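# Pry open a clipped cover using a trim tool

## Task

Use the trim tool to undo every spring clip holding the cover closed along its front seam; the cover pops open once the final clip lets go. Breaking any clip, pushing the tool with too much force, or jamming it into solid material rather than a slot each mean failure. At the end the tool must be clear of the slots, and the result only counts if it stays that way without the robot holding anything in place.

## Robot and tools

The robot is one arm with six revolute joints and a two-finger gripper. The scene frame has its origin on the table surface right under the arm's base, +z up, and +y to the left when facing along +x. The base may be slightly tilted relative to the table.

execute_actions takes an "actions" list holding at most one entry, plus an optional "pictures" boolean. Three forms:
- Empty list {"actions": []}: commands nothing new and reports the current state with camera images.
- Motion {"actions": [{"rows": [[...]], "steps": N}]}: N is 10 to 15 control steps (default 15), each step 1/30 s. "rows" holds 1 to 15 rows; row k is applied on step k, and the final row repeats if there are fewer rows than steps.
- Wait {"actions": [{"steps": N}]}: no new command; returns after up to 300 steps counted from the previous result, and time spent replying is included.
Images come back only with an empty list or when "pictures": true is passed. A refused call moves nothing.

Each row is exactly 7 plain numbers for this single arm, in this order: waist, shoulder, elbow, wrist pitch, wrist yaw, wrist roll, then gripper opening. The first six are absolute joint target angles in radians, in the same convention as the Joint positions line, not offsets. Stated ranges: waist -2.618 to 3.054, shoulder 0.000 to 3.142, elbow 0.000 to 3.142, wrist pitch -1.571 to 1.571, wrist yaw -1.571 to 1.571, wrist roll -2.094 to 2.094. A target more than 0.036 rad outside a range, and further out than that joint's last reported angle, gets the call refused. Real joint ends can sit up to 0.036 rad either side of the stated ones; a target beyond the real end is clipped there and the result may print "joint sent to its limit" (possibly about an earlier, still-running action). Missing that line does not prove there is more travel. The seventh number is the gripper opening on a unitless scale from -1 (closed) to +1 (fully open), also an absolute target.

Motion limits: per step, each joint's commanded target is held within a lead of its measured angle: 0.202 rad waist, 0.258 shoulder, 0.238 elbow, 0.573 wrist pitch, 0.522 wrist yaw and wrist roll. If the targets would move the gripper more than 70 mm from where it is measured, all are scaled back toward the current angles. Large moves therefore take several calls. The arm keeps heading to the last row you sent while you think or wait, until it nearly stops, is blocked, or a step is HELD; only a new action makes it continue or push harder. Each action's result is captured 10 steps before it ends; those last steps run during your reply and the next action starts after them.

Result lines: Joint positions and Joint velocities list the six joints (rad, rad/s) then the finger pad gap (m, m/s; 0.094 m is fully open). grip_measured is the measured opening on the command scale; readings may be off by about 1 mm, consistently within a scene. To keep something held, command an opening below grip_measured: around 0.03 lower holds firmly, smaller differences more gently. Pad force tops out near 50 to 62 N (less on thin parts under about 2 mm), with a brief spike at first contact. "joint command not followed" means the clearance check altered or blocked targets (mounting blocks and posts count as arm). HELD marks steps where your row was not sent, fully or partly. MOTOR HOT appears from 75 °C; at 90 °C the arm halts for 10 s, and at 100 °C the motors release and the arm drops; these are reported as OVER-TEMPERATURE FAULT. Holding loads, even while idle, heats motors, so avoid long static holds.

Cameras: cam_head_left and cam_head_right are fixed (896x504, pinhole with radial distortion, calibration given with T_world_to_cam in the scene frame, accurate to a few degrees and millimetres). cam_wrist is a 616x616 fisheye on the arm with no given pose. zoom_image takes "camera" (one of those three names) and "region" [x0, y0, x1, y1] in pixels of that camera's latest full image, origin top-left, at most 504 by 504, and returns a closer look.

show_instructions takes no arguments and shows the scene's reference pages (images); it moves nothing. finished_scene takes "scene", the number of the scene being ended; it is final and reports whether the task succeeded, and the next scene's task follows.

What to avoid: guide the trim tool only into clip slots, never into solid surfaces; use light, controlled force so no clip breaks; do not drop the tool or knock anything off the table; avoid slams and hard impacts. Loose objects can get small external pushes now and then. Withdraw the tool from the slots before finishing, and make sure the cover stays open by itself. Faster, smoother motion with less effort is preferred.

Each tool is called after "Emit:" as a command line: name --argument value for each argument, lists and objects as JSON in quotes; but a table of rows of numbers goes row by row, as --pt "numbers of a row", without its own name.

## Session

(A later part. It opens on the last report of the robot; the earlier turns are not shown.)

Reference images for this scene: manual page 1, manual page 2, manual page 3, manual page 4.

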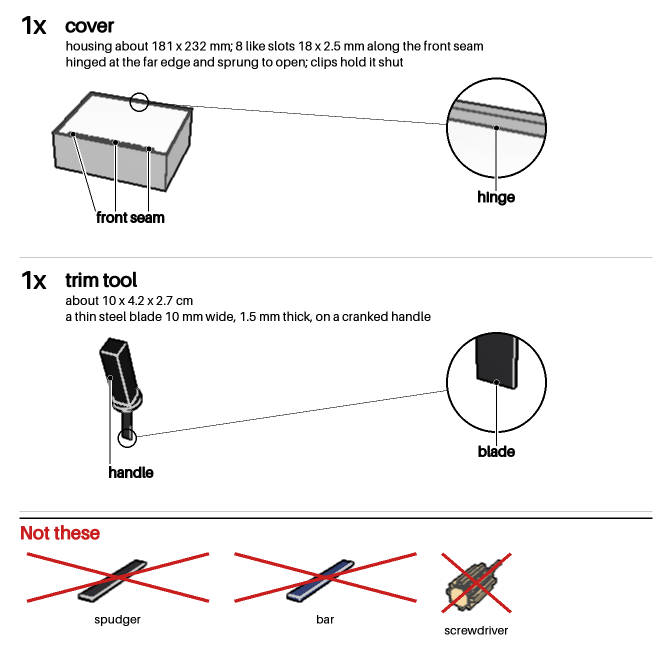

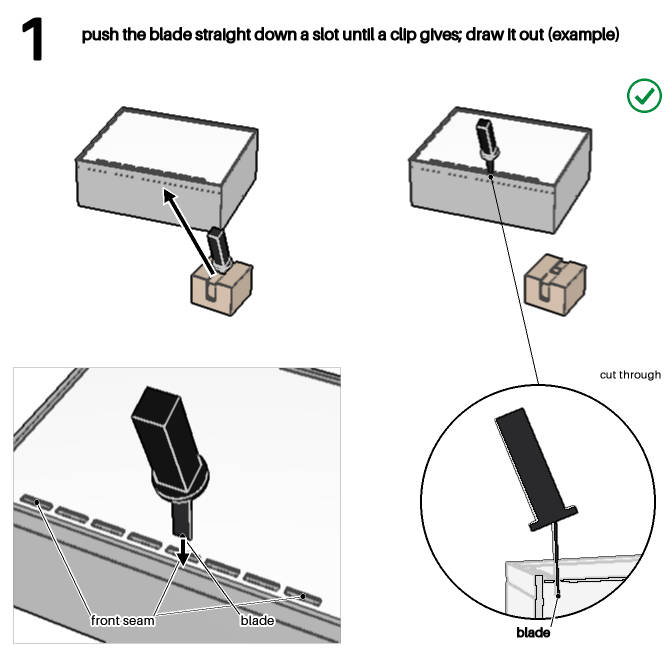

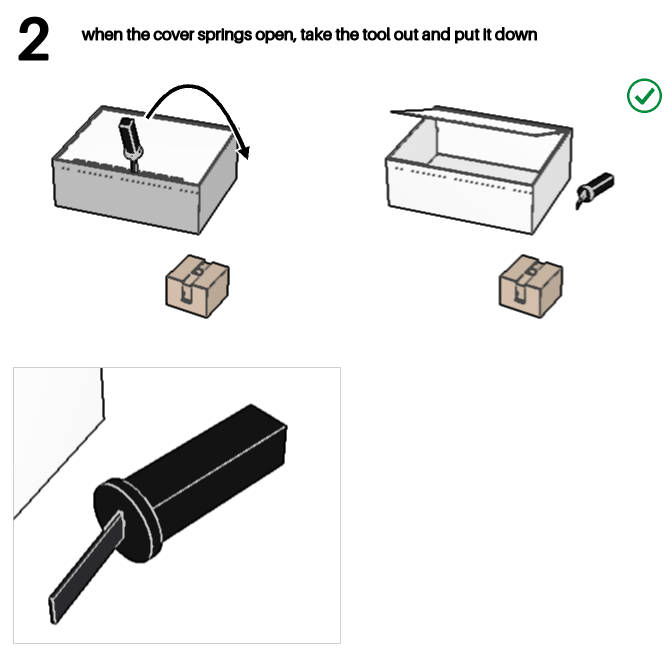

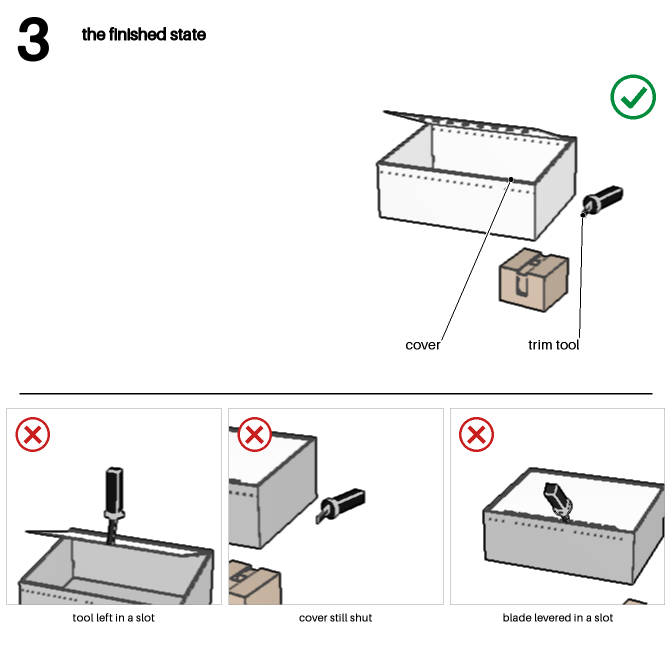

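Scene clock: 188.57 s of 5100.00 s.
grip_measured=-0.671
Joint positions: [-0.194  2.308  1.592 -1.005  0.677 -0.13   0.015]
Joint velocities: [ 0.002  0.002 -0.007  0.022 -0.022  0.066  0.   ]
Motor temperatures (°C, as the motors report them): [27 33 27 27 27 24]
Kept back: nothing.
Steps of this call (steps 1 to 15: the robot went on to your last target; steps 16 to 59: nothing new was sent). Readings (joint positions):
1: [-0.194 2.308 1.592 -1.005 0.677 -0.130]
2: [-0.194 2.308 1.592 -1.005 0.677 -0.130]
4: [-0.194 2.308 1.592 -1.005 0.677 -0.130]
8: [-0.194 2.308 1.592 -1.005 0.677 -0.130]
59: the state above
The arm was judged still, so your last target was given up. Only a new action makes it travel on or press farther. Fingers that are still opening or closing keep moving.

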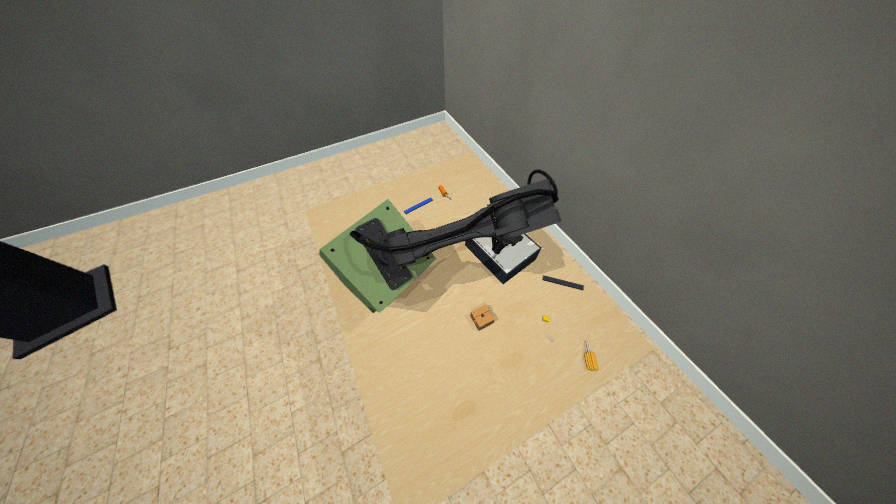

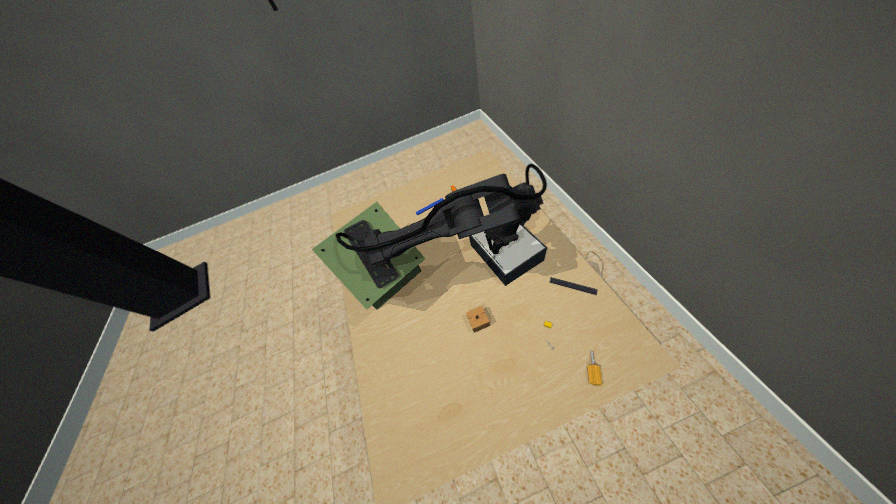

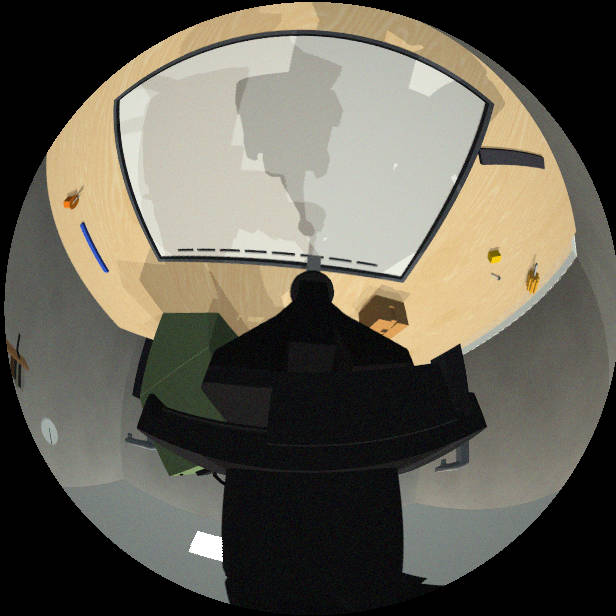

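Emit:
execute_actions --actions '[{"rows":[[-0.207,2.336,1.592,-0.970,0.672,-0.140,-0.715],[-0.209,2.340,1.592,-0.965,0.672,-0.142,-0.715],[-0.211,2.344,1.592,-0.960,0.672,-0.144,-0.715],[-0.190,2.326,1.592,-0.985,0.672,-0.138,-0.715]],"steps":12}]'

Emit:
execute_actions --actions '[{"steps":14}]' --pictures true

Emit:
zoom_image --camera "cam_wrist" --region '[285, 235, 335, 275]'

Scene clock: 190.23 s of 5100.00 s.
grip_measured=-0.671
Joint positions: [-0.197  2.311  1.592 -1.     0.677 -0.131  0.015]
Joint velocities: [-0.061  0.061 -0.012  0.081  0.051 -0.081 -0.   ]
Motor temperatures (°C, as the motors report them): [27 33 27 27 27 24]
Steps of this call (steps 1 to 48: nothing new was sent; steps 49 to 50: the first 2 steps of this action). Readings (joint positions):
49: [-0.195 2.309 1.592 -1.003 0.677 -0.130]
50: the state above

Scene clock: 190.70 s of 5100.00 s.
grip_measured=-0.671
Joint positions: [-0.202  2.317  1.592 -0.99   0.677 -0.132  0.015]
Joint velocities: [ 0.012 -0.002 -0.002 -0.037  0.007 -0.081 -0.001]
Motor temperatures (°C, as the motors report them): [27 33 27 27 27 24]
Kept back: nothing.
Steps of this call (steps 1 to 10: the last 10 steps of your previous action; steps 11 to 14: the robot went on to your last target). Readings (joint positions):
1: [-0.200 2.315 1.592 -0.995 0.677 -0.131]
2: [-0.201 2.317 1.592 -0.990 0.677 -0.132]
4: [-0.202 2.317 1.592 -0.990 0.677 -0.132]
8: [-0.202 2.317 1.592 -0.990 0.677 -0.132]
14: the state above

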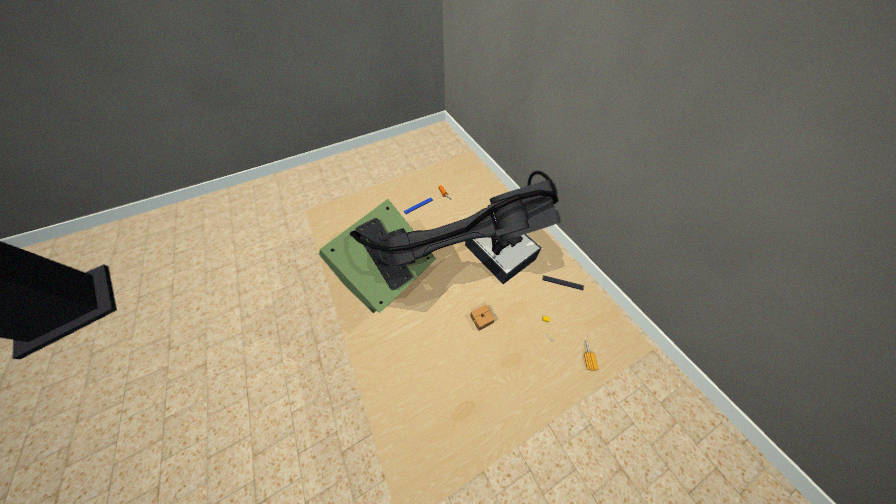

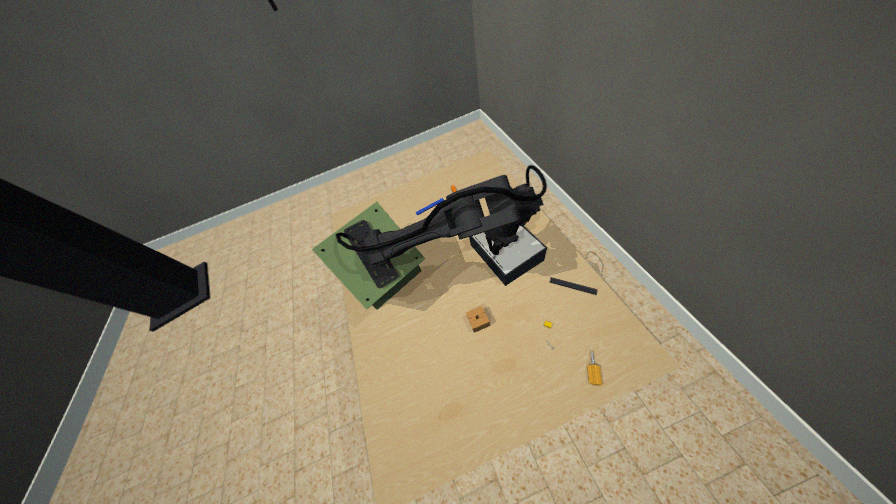

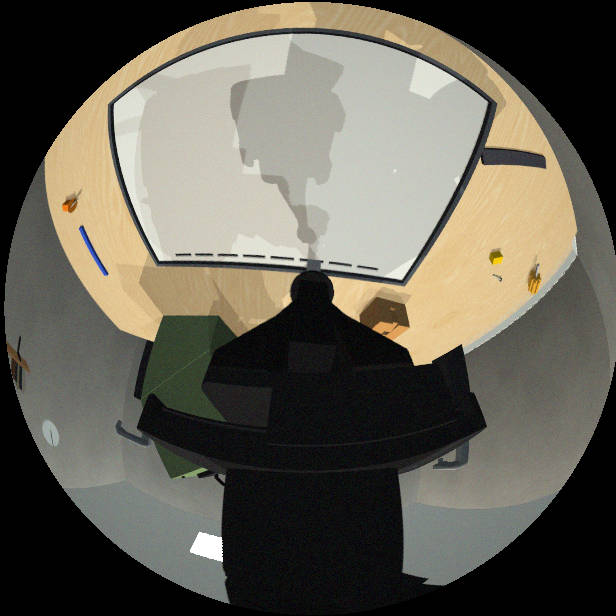

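Region (285, 235, 335, 275) of cam_wrist's 616x616 image, scaled by 10.080, with more detail than that image has; it fills the top 403 rows of this view, and the rest is white.

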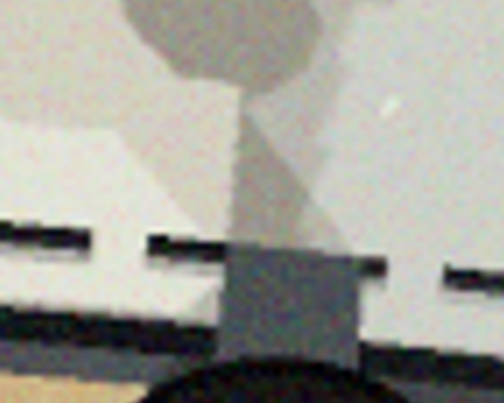

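Emit:
execute_actions --actions '[{"rows":[[-0.215,2.345,1.592,-0.958,0.672,-0.142,-0.715],[-0.218,2.350,1.592,-0.955,0.672,-0.144,-0.715],[-0.221,2.355,1.592,-0.952,0.672,-0.146,-0.715],[-0.224,2.358,1.592,-0.950,0.672,-0.146,-0.715],[-0.195,2.332,1.592,-0.978,0.672,-0.140,-0.715]],"steps":13}]'

Emit:
execute_actions --actions '[{"steps":14}]' --pictures true

Emit:
zoom_image --camera "cam_wrist" --region '[285, 235, 335, 275]'

Scene clock: 191.33 s of 5100.00 s.
grip_measured=-0.671
Joint positions: [-0.205  2.319  1.592 -0.987  0.675 -0.133  0.015]
Joint velocities: [ 0.002  0.017  0.002  0.051 -0.007 -0.022 -0.001]
Motor temperatures (°C, as the motors report them): [27 33 27 27 27 24]
Steps of this call (steps 1 to 15: the robot went on to your last target; step 16: nothing new was sent; steps 17 to 19: the first 3 steps of this action). Readings (joint positions):
17: [-0.202 2.317 1.592 -0.989 0.676 -0.132]
18: [-0.203 2.318 1.592 -0.989 0.675 -0.132]
19: the state above

Scene clock: 191.80 s of 5100.00 s.
grip_measured=-0.671
Joint positions: [-0.204  2.32   1.592 -0.987  0.675 -0.133  0.015]
Joint velocities: [ 0.012 -0.012  0.002 -0.051 -0.037 -0.037  0.001]
Motor temperatures (°C, as the motors report them): [27 33 27 27 27 24]
Kept back: nothing.
Steps of this call (steps 1 to 10: the last 10 steps of your previous action; steps 11 to 14: the robot went on to your last target). Readings (joint positions):
1: [-0.205 2.320 1.592 -0.987 0.675 -0.133]
2: [-0.204 2.320 1.592 -0.987 0.675 -0.133]
4: [-0.204 2.320 1.592 -0.987 0.675 -0.133]
8: [-0.204 2.320 1.592 -0.987 0.675 -0.133]
14: the state above

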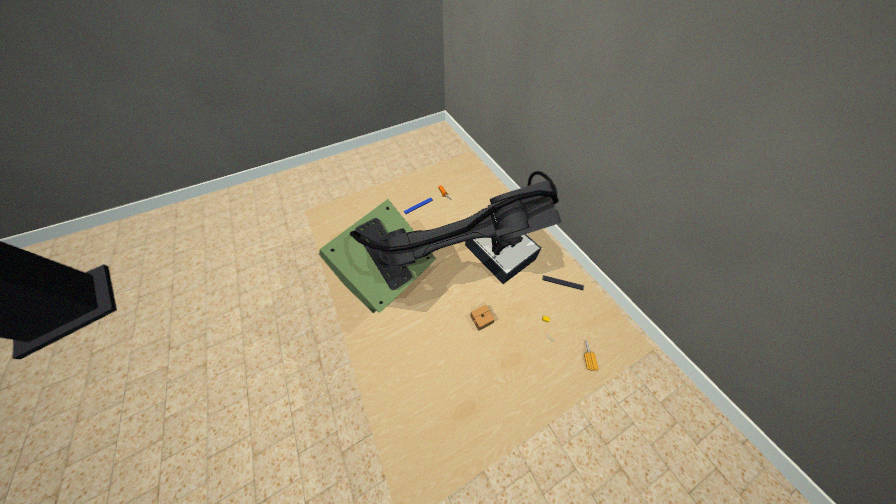

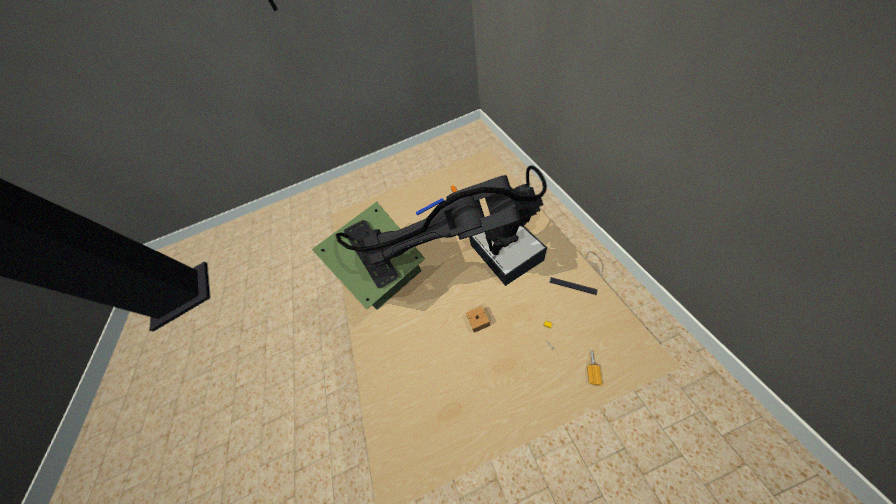

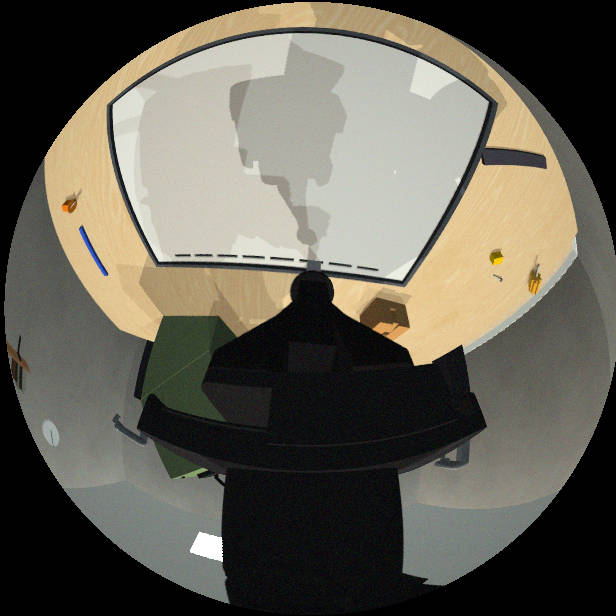

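Region (285, 235, 335, 275) of cam_wrist's 616x616 image, scaled by 10.080, with more detail than that image has; it fills the top 403 rows of this view, and the rest is white.

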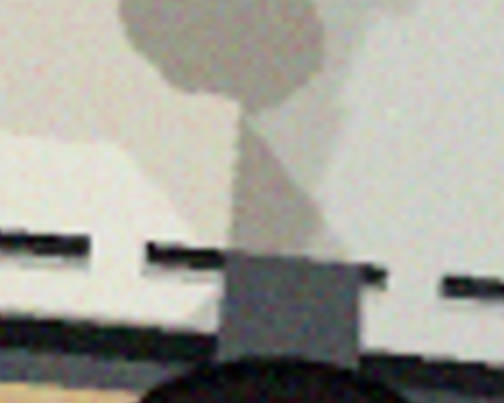

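Emit:
execute_actions --actions '[{"rows":[[-0.195,2.316,1.592,-0.997,0.672,-0.141,-0.715],[-0.185,2.310,1.592,-1.005,0.672,-0.138,-0.715],[-0.180,2.305,1.592,-1.011,0.672,-0.135,-0.715],[-0.177,2.300,1.592,-1.017,0.672,-0.132,-0.715],[-0.174,2.296,1.592,-1.022,0.672,-0.129,-0.715],[-0.171,2.292,1.592,-1.027,0.672,-0.126,-0.715],[-0.168,2.288,1.592,-1.032,0.672,-0.123,-0.715],[-0.165,2.284,1.592,-1.037,0.672,-0.121,-0.715],[-0.162,2.280,1.592,-1.042,0.672,-0.119,-0.715],[-0.160,2.277,1.592,-1.047,0.672,-0.117,-0.715]],"steps":15}]'

Emit:
execute_actions --actions '[{"steps":18}]'

Scene clock: 193.10 s of 5100.00 s.
grip_measured=-0.671
Joint positions: [-0.201  2.32   1.592 -0.989  0.679 -0.133  0.015]
Joint velocities: [ 0.002 -0.007  0.002  0.037  0.051 -0.007  0.   ]
Motor temperatures (°C, as the motors report them): [28 33 27 27 27 24]
Steps of this call (steps 1 to 15: the robot went on to your last target; steps 16 to 34: nothing new was sent; steps 35 to 39: the first 5 steps of this action). Readings (joint positions):
35: [-0.204 2.320 1.592 -0.987 0.675 -0.133]
36: [-0.203 2.320 1.592 -0.988 0.676 -0.133]
38: [-0.202 2.320 1.592 -0.988 0.678 -0.133]
39: the state above

Scene clock: 193.70 s of 5100.00 s.
grip_measured=-0.671
Joint positions: [-0.178  2.292  1.592 -1.03   0.679 -0.126  0.015]
Joint velocities: [ 0.012  0.017  0.002 -0.051  0.007  0.051  0.001]
Motor temperatures (°C, as the motors report them): [28 33 27 27 27 24]
Kept back: nothing.
Steps of this call (steps 1 to 10: the last 10 steps of your previous action; steps 11 to 18: the robot went on to your last target). Readings (joint positions):
1: [-0.201 2.320 1.592 -0.989 0.679 -0.132]
2: [-0.201 2.319 1.592 -0.989 0.679 -0.132]
4: [-0.199 2.315 1.592 -0.994 0.679 -0.130]
8: [-0.183 2.297 1.592 -1.016 0.679 -0.128]
18: the state above

Emit:
execute_actions --actions '[{"rows":[[-0.145,2.290,1.592,-1.030,0.670,-0.105,-0.715],[-0.140,2.294,1.592,-1.030,0.670,-0.095,-0.715],[-0.136,2.300,1.560,-1.030,0.670,-0.086,-0.715],[-0.133,2.308,1.557,-1.030,0.670,-0.078,-0.715],[-0.130,2.314,1.555,-1.030,0.670,-0.070,-0.715],[-0.127,2.318,1.553,-1.030,0.670,-0.062,-0.715],[-0.125,2.320,1.551,-1.030,0.670,-0.055,-0.715],[-0.123,2.322,1.550,-1.030,0.670,-0.049,-0.715],[-0.122,2.322,1.549,-1.030,0.670,-0.044,-0.715]],"steps":15}]'

Emit:
execute_actions --actions '[{"steps":20}]' --pictures true

Emit:
zoom_image --camera "cam_wrist" --region '[285, 220, 335, 260]'

Scene clock: 194.70 s of 5100.00 s.
grip_measured=-0.671
Joint positions: [-0.163  2.292  1.59  -1.031  0.679 -0.104  0.015]
Joint velocities: [ 0.139  0.007 -0.076  0.022  0.022  0.081 -0.001]
Motor temperatures (°C, as the motors report them): [28 33 27 27 27 24]
Steps of this call (steps 1 to 15: the robot went on to your last target; steps 16 to 25: nothing new was sent; steps 26 to 30: the first 5 steps of this action). Readings (joint positions):
26: [-0.177 2.292 1.592 -1.031 0.679 -0.124]
27: [-0.175 2.292 1.592 -1.031 0.679 -0.120]
29: [-0.168 2.292 1.592 -1.031 0.679 -0.110]
30: the state above

Scene clock: 195.37 s of 5100.00 s.
grip_measured=-0.671
Joint positions: [-0.139  2.311  1.569 -1.031  0.679 -0.054  0.015]
Joint velocities: [-0.007  0.002 -0.002 -0.051  0.022 -0.022 -0.   ]
Motor temperatures (°C, as the motors report them): [28 33 27 27 27 24]
Kept back: nothing.
Steps of this call (steps 1 to 10: the last 10 steps of your previous action; steps 11 to 20: the robot went on to your last target). Readings (joint positions):
1: [-0.158 2.292 1.587 -1.031 0.679 -0.097]
2: [-0.153 2.293 1.583 -1.031 0.679 -0.091]
4: [-0.145 2.299 1.577 -1.031 0.679 -0.078]
8: [-0.139 2.310 1.569 -1.031 0.679 -0.063]
20: the state above

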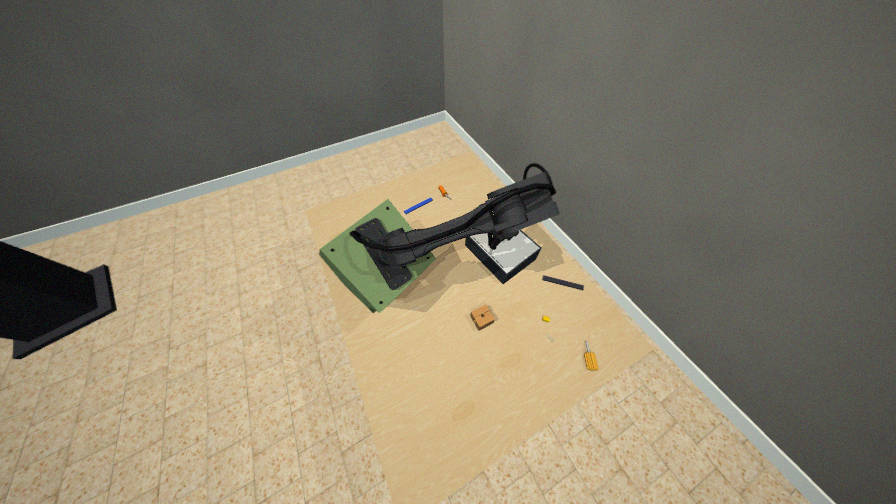

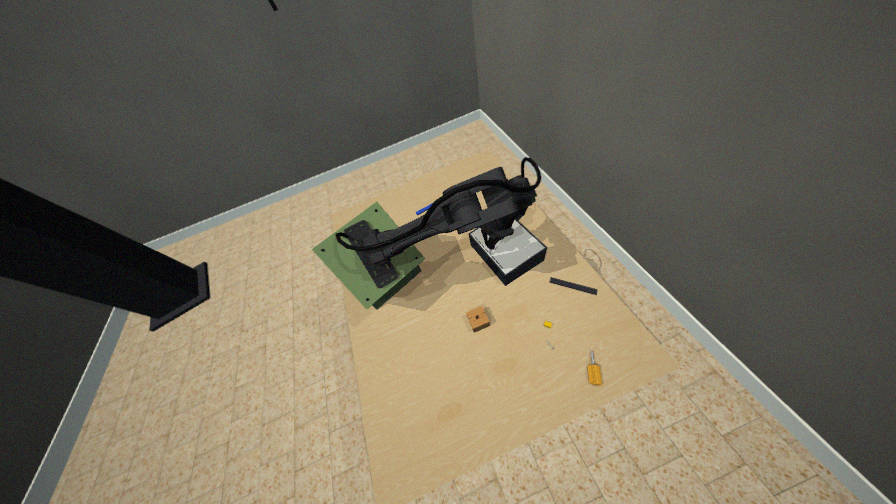

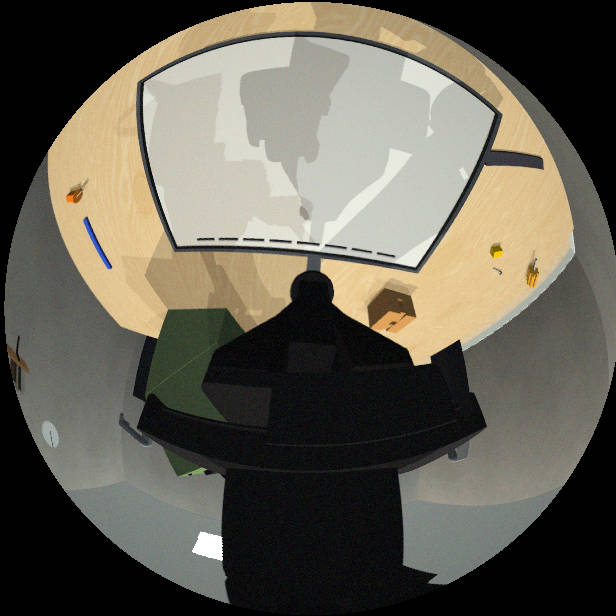

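Region (285, 220, 335, 260) of cam_wrist's 616x616 image, scaled by 10.080, with more detail than that image has; it fills the top 403 rows of this view, and the rest is white.

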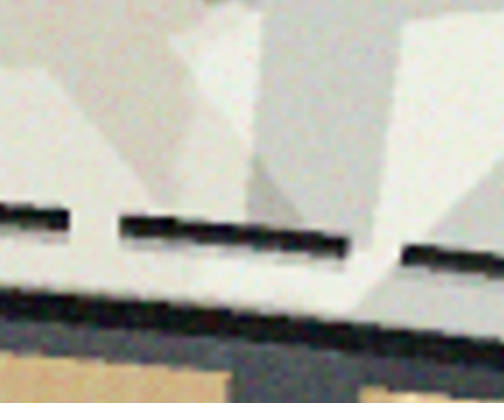

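Emit:
execute_actions --actions '[{"rows":[[-0.155,2.340,1.569,-0.993,0.672,-0.066,-0.715],[-0.157,2.343,1.569,-0.990,0.672,-0.068,-0.715],[-0.158,2.346,1.569,-0.988,0.672,-0.070,-0.715],[-0.134,2.332,1.569,-1.005,0.672,-0.068,-0.715]],"steps":12}]'

Emit:
execute_actions --actions '[{"steps":14}]' --pictures true

Emit:
zoom_image --camera "cam_wrist" --region '[285, 235, 335, 275]'

Scene clock: 196.07 s of 5100.00 s.
grip_measured=-0.671
Joint positions: [-0.142  2.314  1.569 -1.025  0.679 -0.055  0.015]
Joint velocities: [-0.095  0.085 -0.002  0.081 -0.066  0.022  0.   ]
Motor temperatures (°C, as the motors report them): [28 33 27 27 27 24]
Steps of this call (steps 1 to 15: the robot went on to your last target; steps 16 to 19: nothing new was sent; steps 20 to 21: the first 2 steps of this action). Readings (joint positions):
20: [-0.141 2.312 1.569 -1.029 0.679 -0.054]
21: the state above

Scene clock: 196.53 s of 5100.00 s.
grip_measured=-0.671
Joint positions: [-0.149  2.323  1.569 -1.019  0.679 -0.059  0.015]
Joint velocities: [-0.002  0.012 -0.007  0.022 -0.007 -0.007  0.   ]
Motor temperatures (°C, as the motors report them): [28 33 27 27 27 24]
Kept back: nothing.
Steps of this call (steps 1 to 10: the last 10 steps of your previous action; steps 11 to 14: the robot went on to your last target). Readings (joint positions):
1: [-0.146 2.317 1.569 -1.021 0.679 -0.056]
2: [-0.148 2.321 1.569 -1.019 0.679 -0.057]
4: [-0.149 2.323 1.569 -1.019 0.679 -0.057]
8: [-0.149 2.323 1.569 -1.019 0.679 -0.058]
14: the state above

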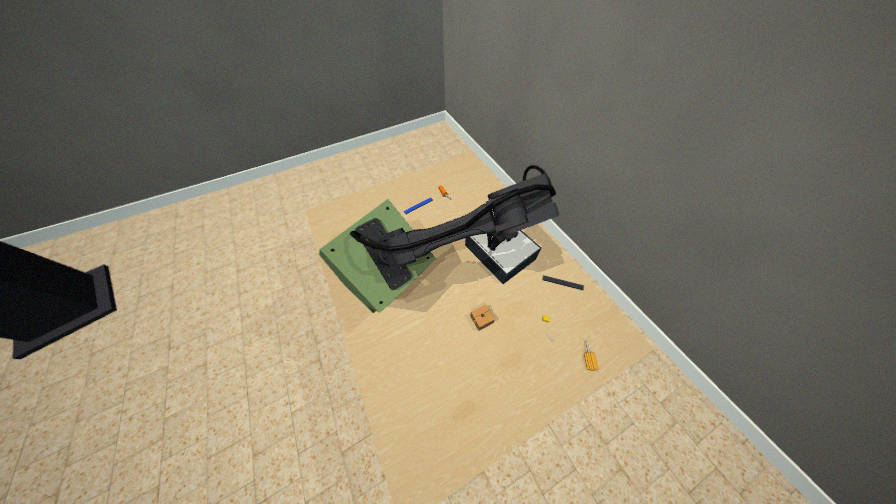

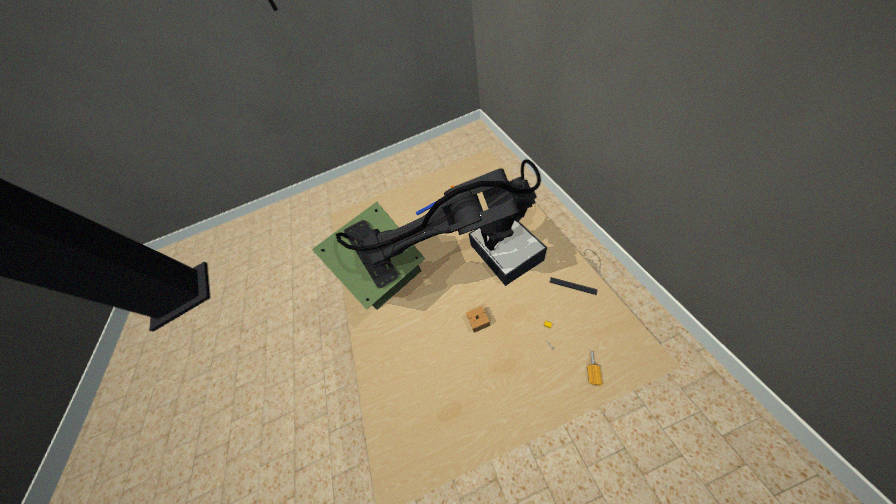

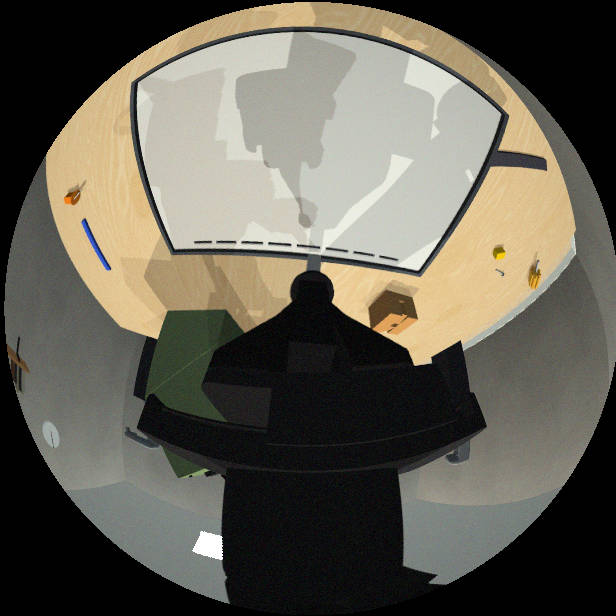

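Region (285, 235, 335, 275) of cam_wrist's 616x616 image, scaled by 10.080, with more detail than that image has; it fills the top 403 rows of this view, and the rest is white.

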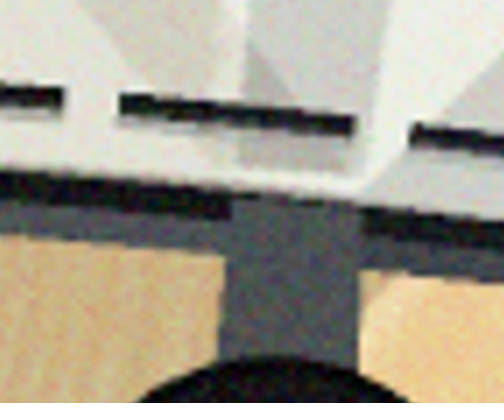

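Emit:
execute_actions --actions '[{"rows":[[-0.114,2.323,1.627,-1.019,0.672,-0.045,-0.715],[-0.112,2.323,1.601,-1.019,0.672,-0.040,-0.715],[-0.110,2.323,1.601,-1.019,0.672,-0.037,-0.715],[-0.108,2.323,1.601,-1.019,0.672,-0.037,-0.715],[-0.125,2.323,1.601,-1.019,0.672,-0.037,-0.715]],"steps":13}]'

Emit:
execute_actions --actions '[{"steps":16}]' --pictures true

Emit:
zoom_image --camera "cam_wrist" --region '[285, 235, 335, 275]'

Scene clock: 198.23 s of 5100.00 s.
grip_measured=-0.671
Joint positions: [-0.143  2.323  1.577 -1.02   0.679 -0.054  0.015]
Joint velocities: [ 0.09  -0.002  0.081 -0.066  0.022  0.095  0.   ]
Motor temperatures (°C, as the motors report them): [28 33 27 27 27 24]
Steps of this call (steps 1 to 15: the robot went on to your last target; steps 16 to 48: nothing new was sent; steps 49 to 51: the first 3 steps of this action). Readings (joint positions):
49: [-0.148 2.323 1.573 -1.021 0.679 -0.058]
50: [-0.146 2.323 1.575 -1.020 0.679 -0.057]
51: the state above

Scene clock: 198.77 s of 5100.00 s.
grip_measured=-0.671
Joint positions: [-0.136  2.323  1.579 -1.02   0.678 -0.046  0.015]
Joint velocities: [ 0.002  0.002  0.002 -0.007  0.022  0.081 -0.   ]
Motor temperatures (°C, as the motors report them): [28 33 27 27 27 24]
Kept back: nothing.
Steps of this call (steps 1 to 10: the last 10 steps of your previous action; steps 11 to 15: the robot went on to your last target; step 16: nothing new was sent). Readings (joint positions):
1: [-0.140 2.323 1.579 -1.020 0.679 -0.053]
2: [-0.138 2.323 1.579 -1.020 0.678 -0.052]
4: [-0.136 2.323 1.579 -1.020 0.678 -0.050]
8: [-0.136 2.323 1.579 -1.020 0.678 -0.047]
16: the state above
The arm was judged still, so your last target was given up. Only a new action makes it travel on or press farther. Fingers that are still opening or closing keep moving.

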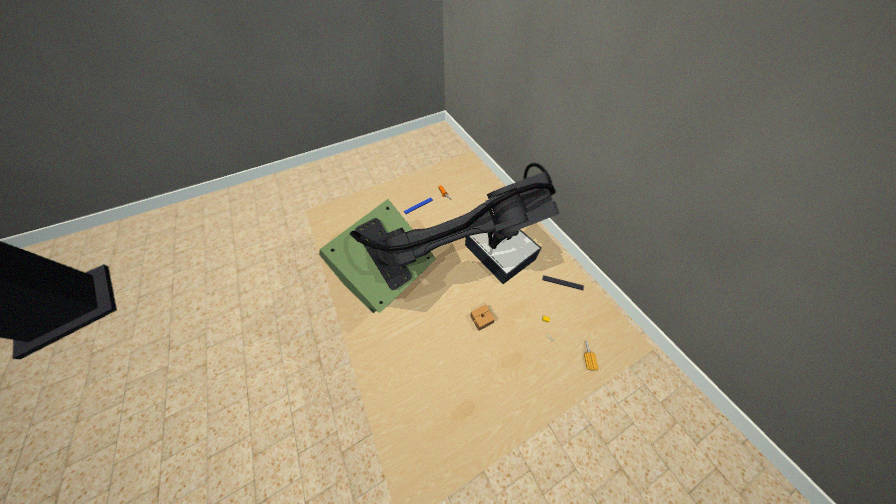

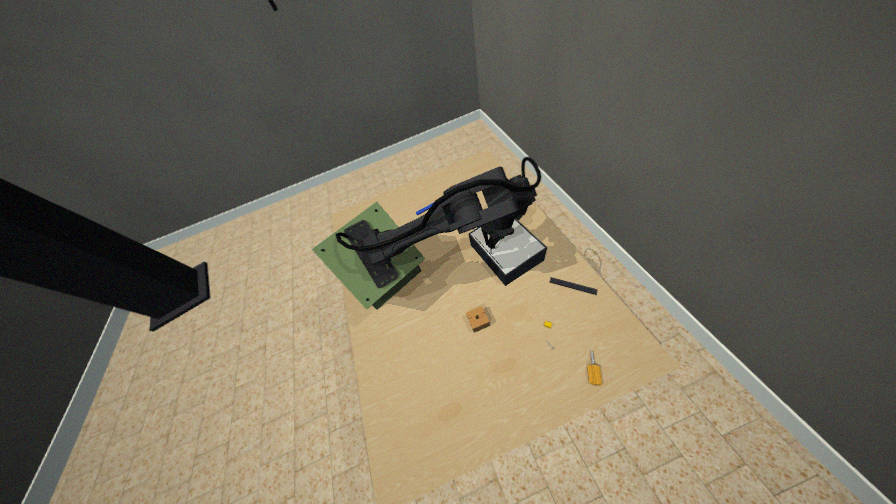

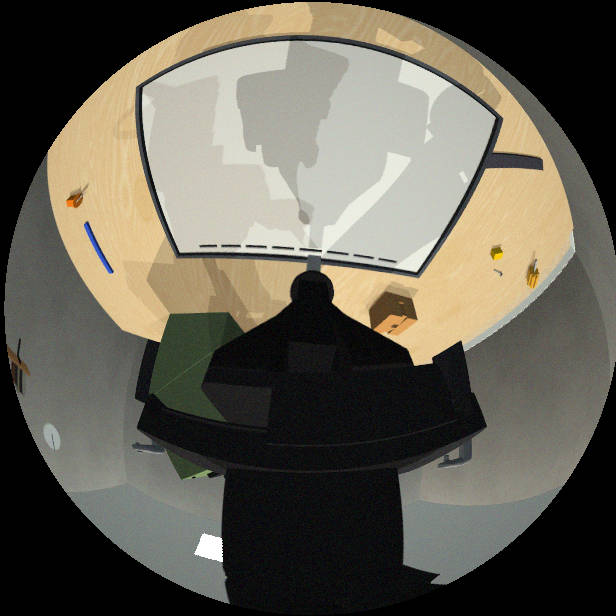

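Region (285, 235, 335, 275) of cam_wrist's 616x616 image, scaled by 10.080, with more detail than that image has; it fills the top 403 rows of this view, and the rest is white.

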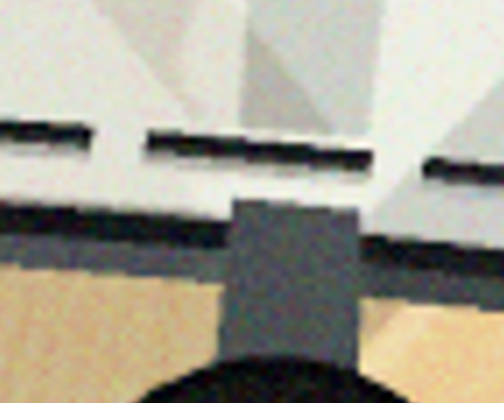

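Emit:
execute_actions --actions '[{"rows":[[-0.100,2.323,1.590,-0.982,0.672,-0.036,-0.715],[-0.099,2.323,1.590,-0.980,0.672,-0.032,-0.715],[-0.097,2.323,1.590,-0.990,0.672,-0.028,-0.715],[-0.096,2.323,1.590,-0.992,0.672,-0.028,-0.715],[-0.117,2.323,1.590,-0.992,0.672,-0.028,-0.715]],"steps":13}]'

Emit:
execute_actions --actions '[{"steps":16}]' --pictures true

Emit:
zoom_image --camera "cam_wrist" --region '[285, 235, 335, 275]'

Scene clock: 199.50 s of 5100.00 s.
grip_measured=-0.671
Joint positions: [-0.13   2.323  1.579 -1.013  0.678 -0.043  0.015]
Joint velocities: [ 0.095  0.007 -0.012  0.007  0.022  0.037 -0.   ]
Motor temperatures (°C, as the motors report them): [28 33 27 27 27 24]
Steps of this call (steps 1 to 19: nothing new was sent; steps 20 to 22: the first 3 steps of this action). Readings (joint positions):
20: [-0.135 2.323 1.579 -1.018 0.678 -0.046]
21: [-0.133 2.323 1.579 -1.015 0.678 -0.045]
22: the state above

Scene clock: 200.03 s of 5100.00 s.
grip_measured=-0.671
Joint positions: [-0.124  2.323  1.579 -1.011  0.678 -0.037  0.015]
Joint velocities: [-0.002 -0.002 -0.002 -0.007  0.037  0.022 -0.   ]
Motor temperatures (°C, as the motors report them): [28 33 27 27 27 24]
Kept back: nothing.
Steps of this call (steps 1 to 10: the last 10 steps of your previous action; steps 11 to 15: the robot went on to your last target; step 16: nothing new was sent). Readings (joint positions):
1: [-0.127 2.323 1.579 -1.012 0.678 -0.042]
2: [-0.125 2.323 1.579 -1.011 0.678 -0.041]
4: [-0.124 2.323 1.579 -1.011 0.678 -0.040]
8: [-0.124 2.323 1.579 -1.011 0.678 -0.038]
16: the state above
The arm was judged still, so your last target was given up. Only a new action makes it travel on or press farther. Fingers that are still opening or closing keep moving.

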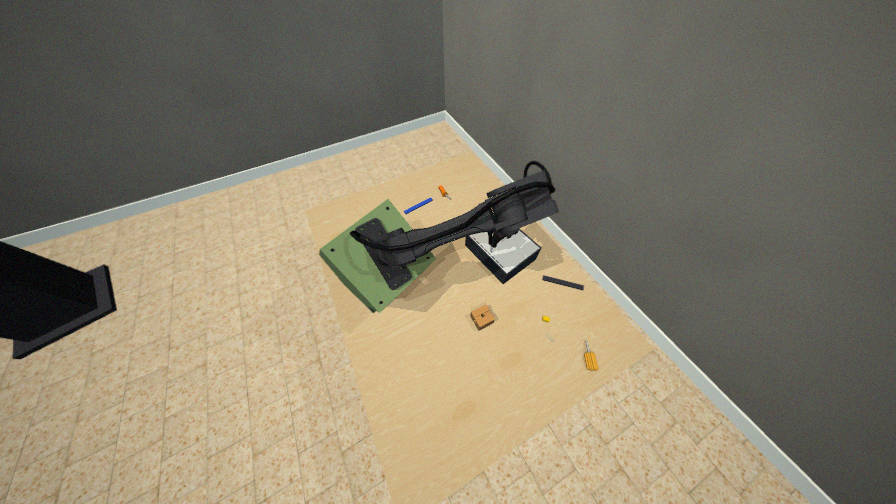

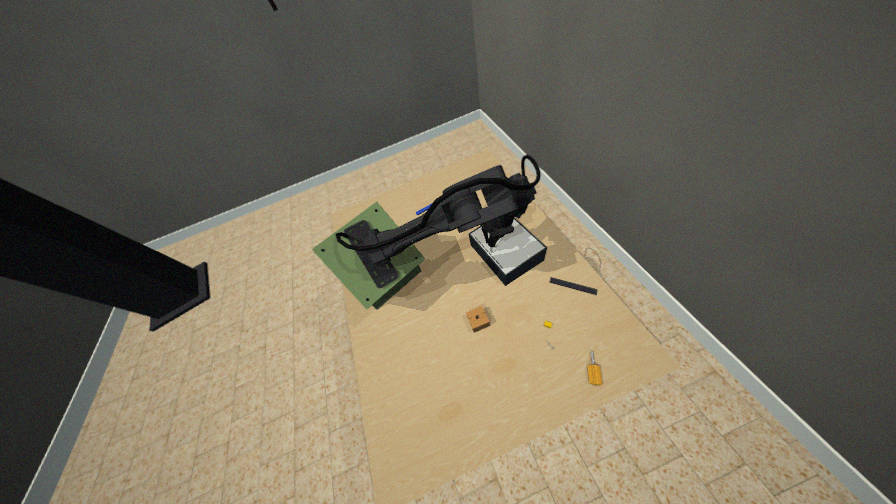

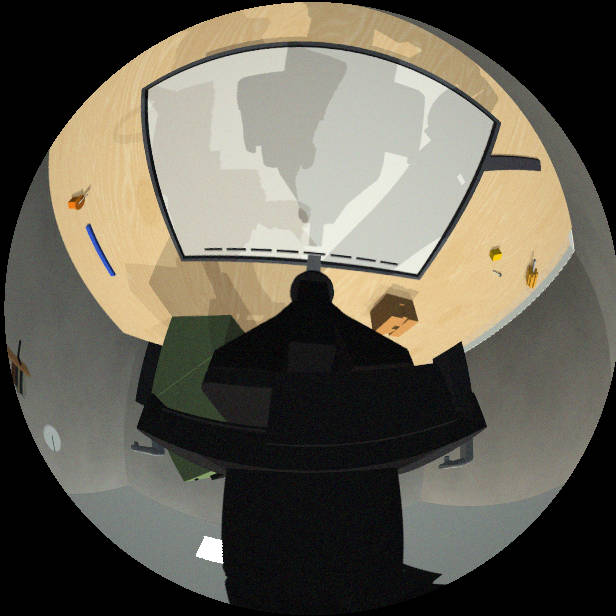

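Region (285, 235, 335, 275) of cam_wrist's 616x616 image, scaled by 10.080, with more detail than that image has; it fills the top 403 rows of this view, and the rest is white.

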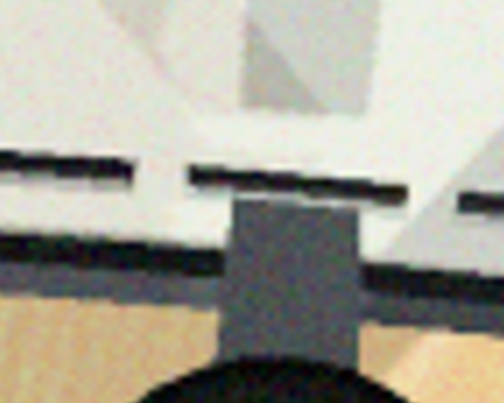

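Emit:
execute_actions --actions '[{"rows":[[-0.137,2.351,1.579,-0.975,0.672,-0.047,-0.715],[-0.139,2.354,1.579,-0.972,0.672,-0.049,-0.715],[-0.114,2.337,1.579,-0.995,0.672,-0.045,-0.715]],"steps":12}]'

Emit:
execute_actions --actions '[{"steps":14}]' --pictures true

Emit:
zoom_image --camera "cam_wrist" --region '[285, 235, 335, 275]'

Scene clock: 201.33 s of 5100.00 s.
grip_measured=-0.671
Joint positions: [-0.127  2.326  1.579 -1.005  0.678 -0.037  0.015]
Joint velocities: [-0.081  0.071  0.002  0.125  0.007 -0.037  0.001]
Motor temperatures (°C, as the motors report them): [28 33 27 27 27 24]
Steps of this call (steps 1 to 37: nothing new was sent; steps 38 to 39: the first 2 steps of this action). Readings (joint positions):
38: [-0.125 2.324 1.579 -1.010 0.678 -0.037]
39: the state above

Scene clock: 201.80 s of 5100.00 s.
grip_measured=-0.671
Joint positions: [-0.128  2.328  1.579 -1.004  0.678 -0.038  0.015]
Joint velocities: [ 0.002 -0.002  0.007 -0.051  0.066  0.066  0.001]
Motor temperatures (°C, as the motors report them): [28 33 27 27 27 24]
Kept back: nothing.
Steps of this call (steps 1 to 10: the last 10 steps of your previous action; steps 11 to 14: the robot went on to your last target). Readings (joint positions):
1: [-0.128 2.327 1.579 -1.004 0.678 -0.038]
2: [-0.128 2.328 1.579 -1.004 0.678 -0.038]
4: [-0.128 2.328 1.579 -1.004 0.678 -0.038]
8: [-0.128 2.328 1.579 -1.004 0.678 -0.038]
14: the state above

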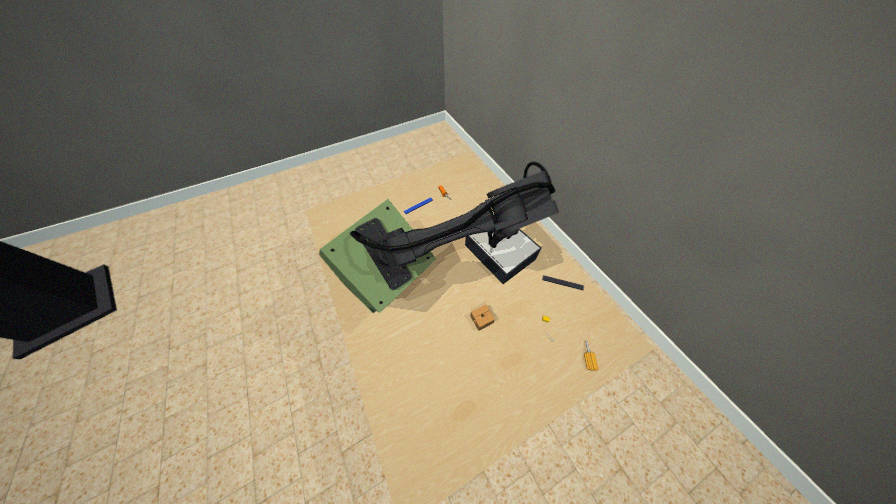

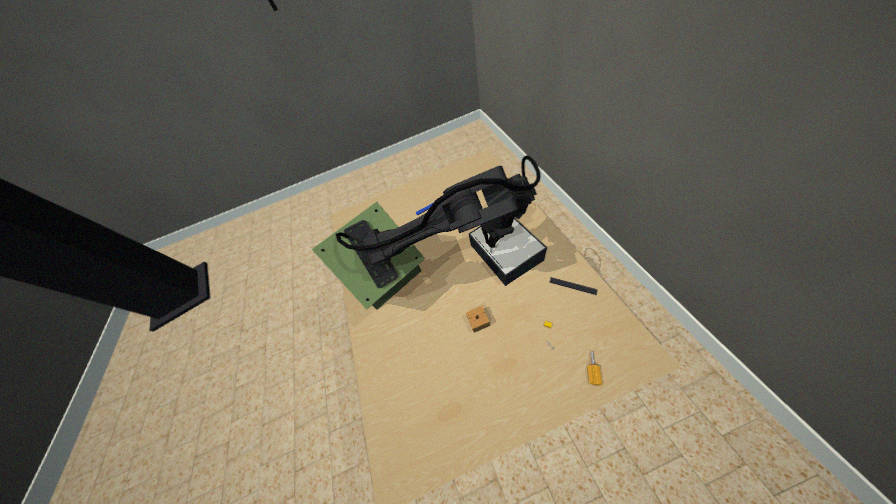

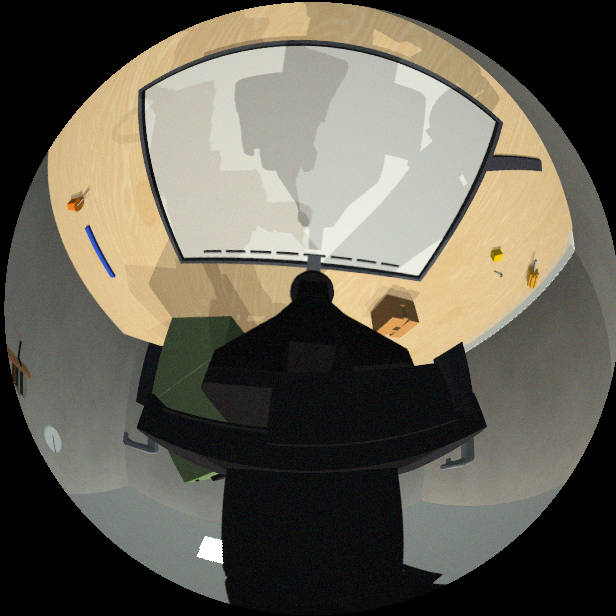

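Region (285, 235, 335, 275) of cam_wrist's 616x616 image, scaled by 10.080, with more detail than that image has; it fills the top 403 rows of this view, and the rest is white.

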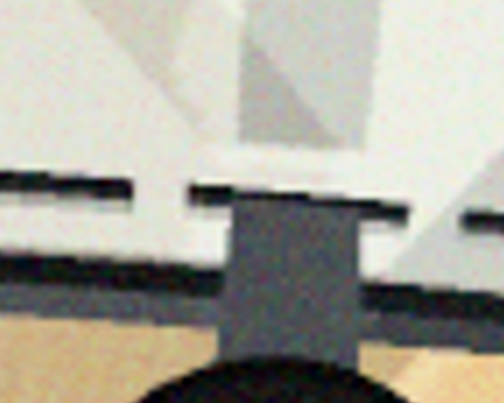

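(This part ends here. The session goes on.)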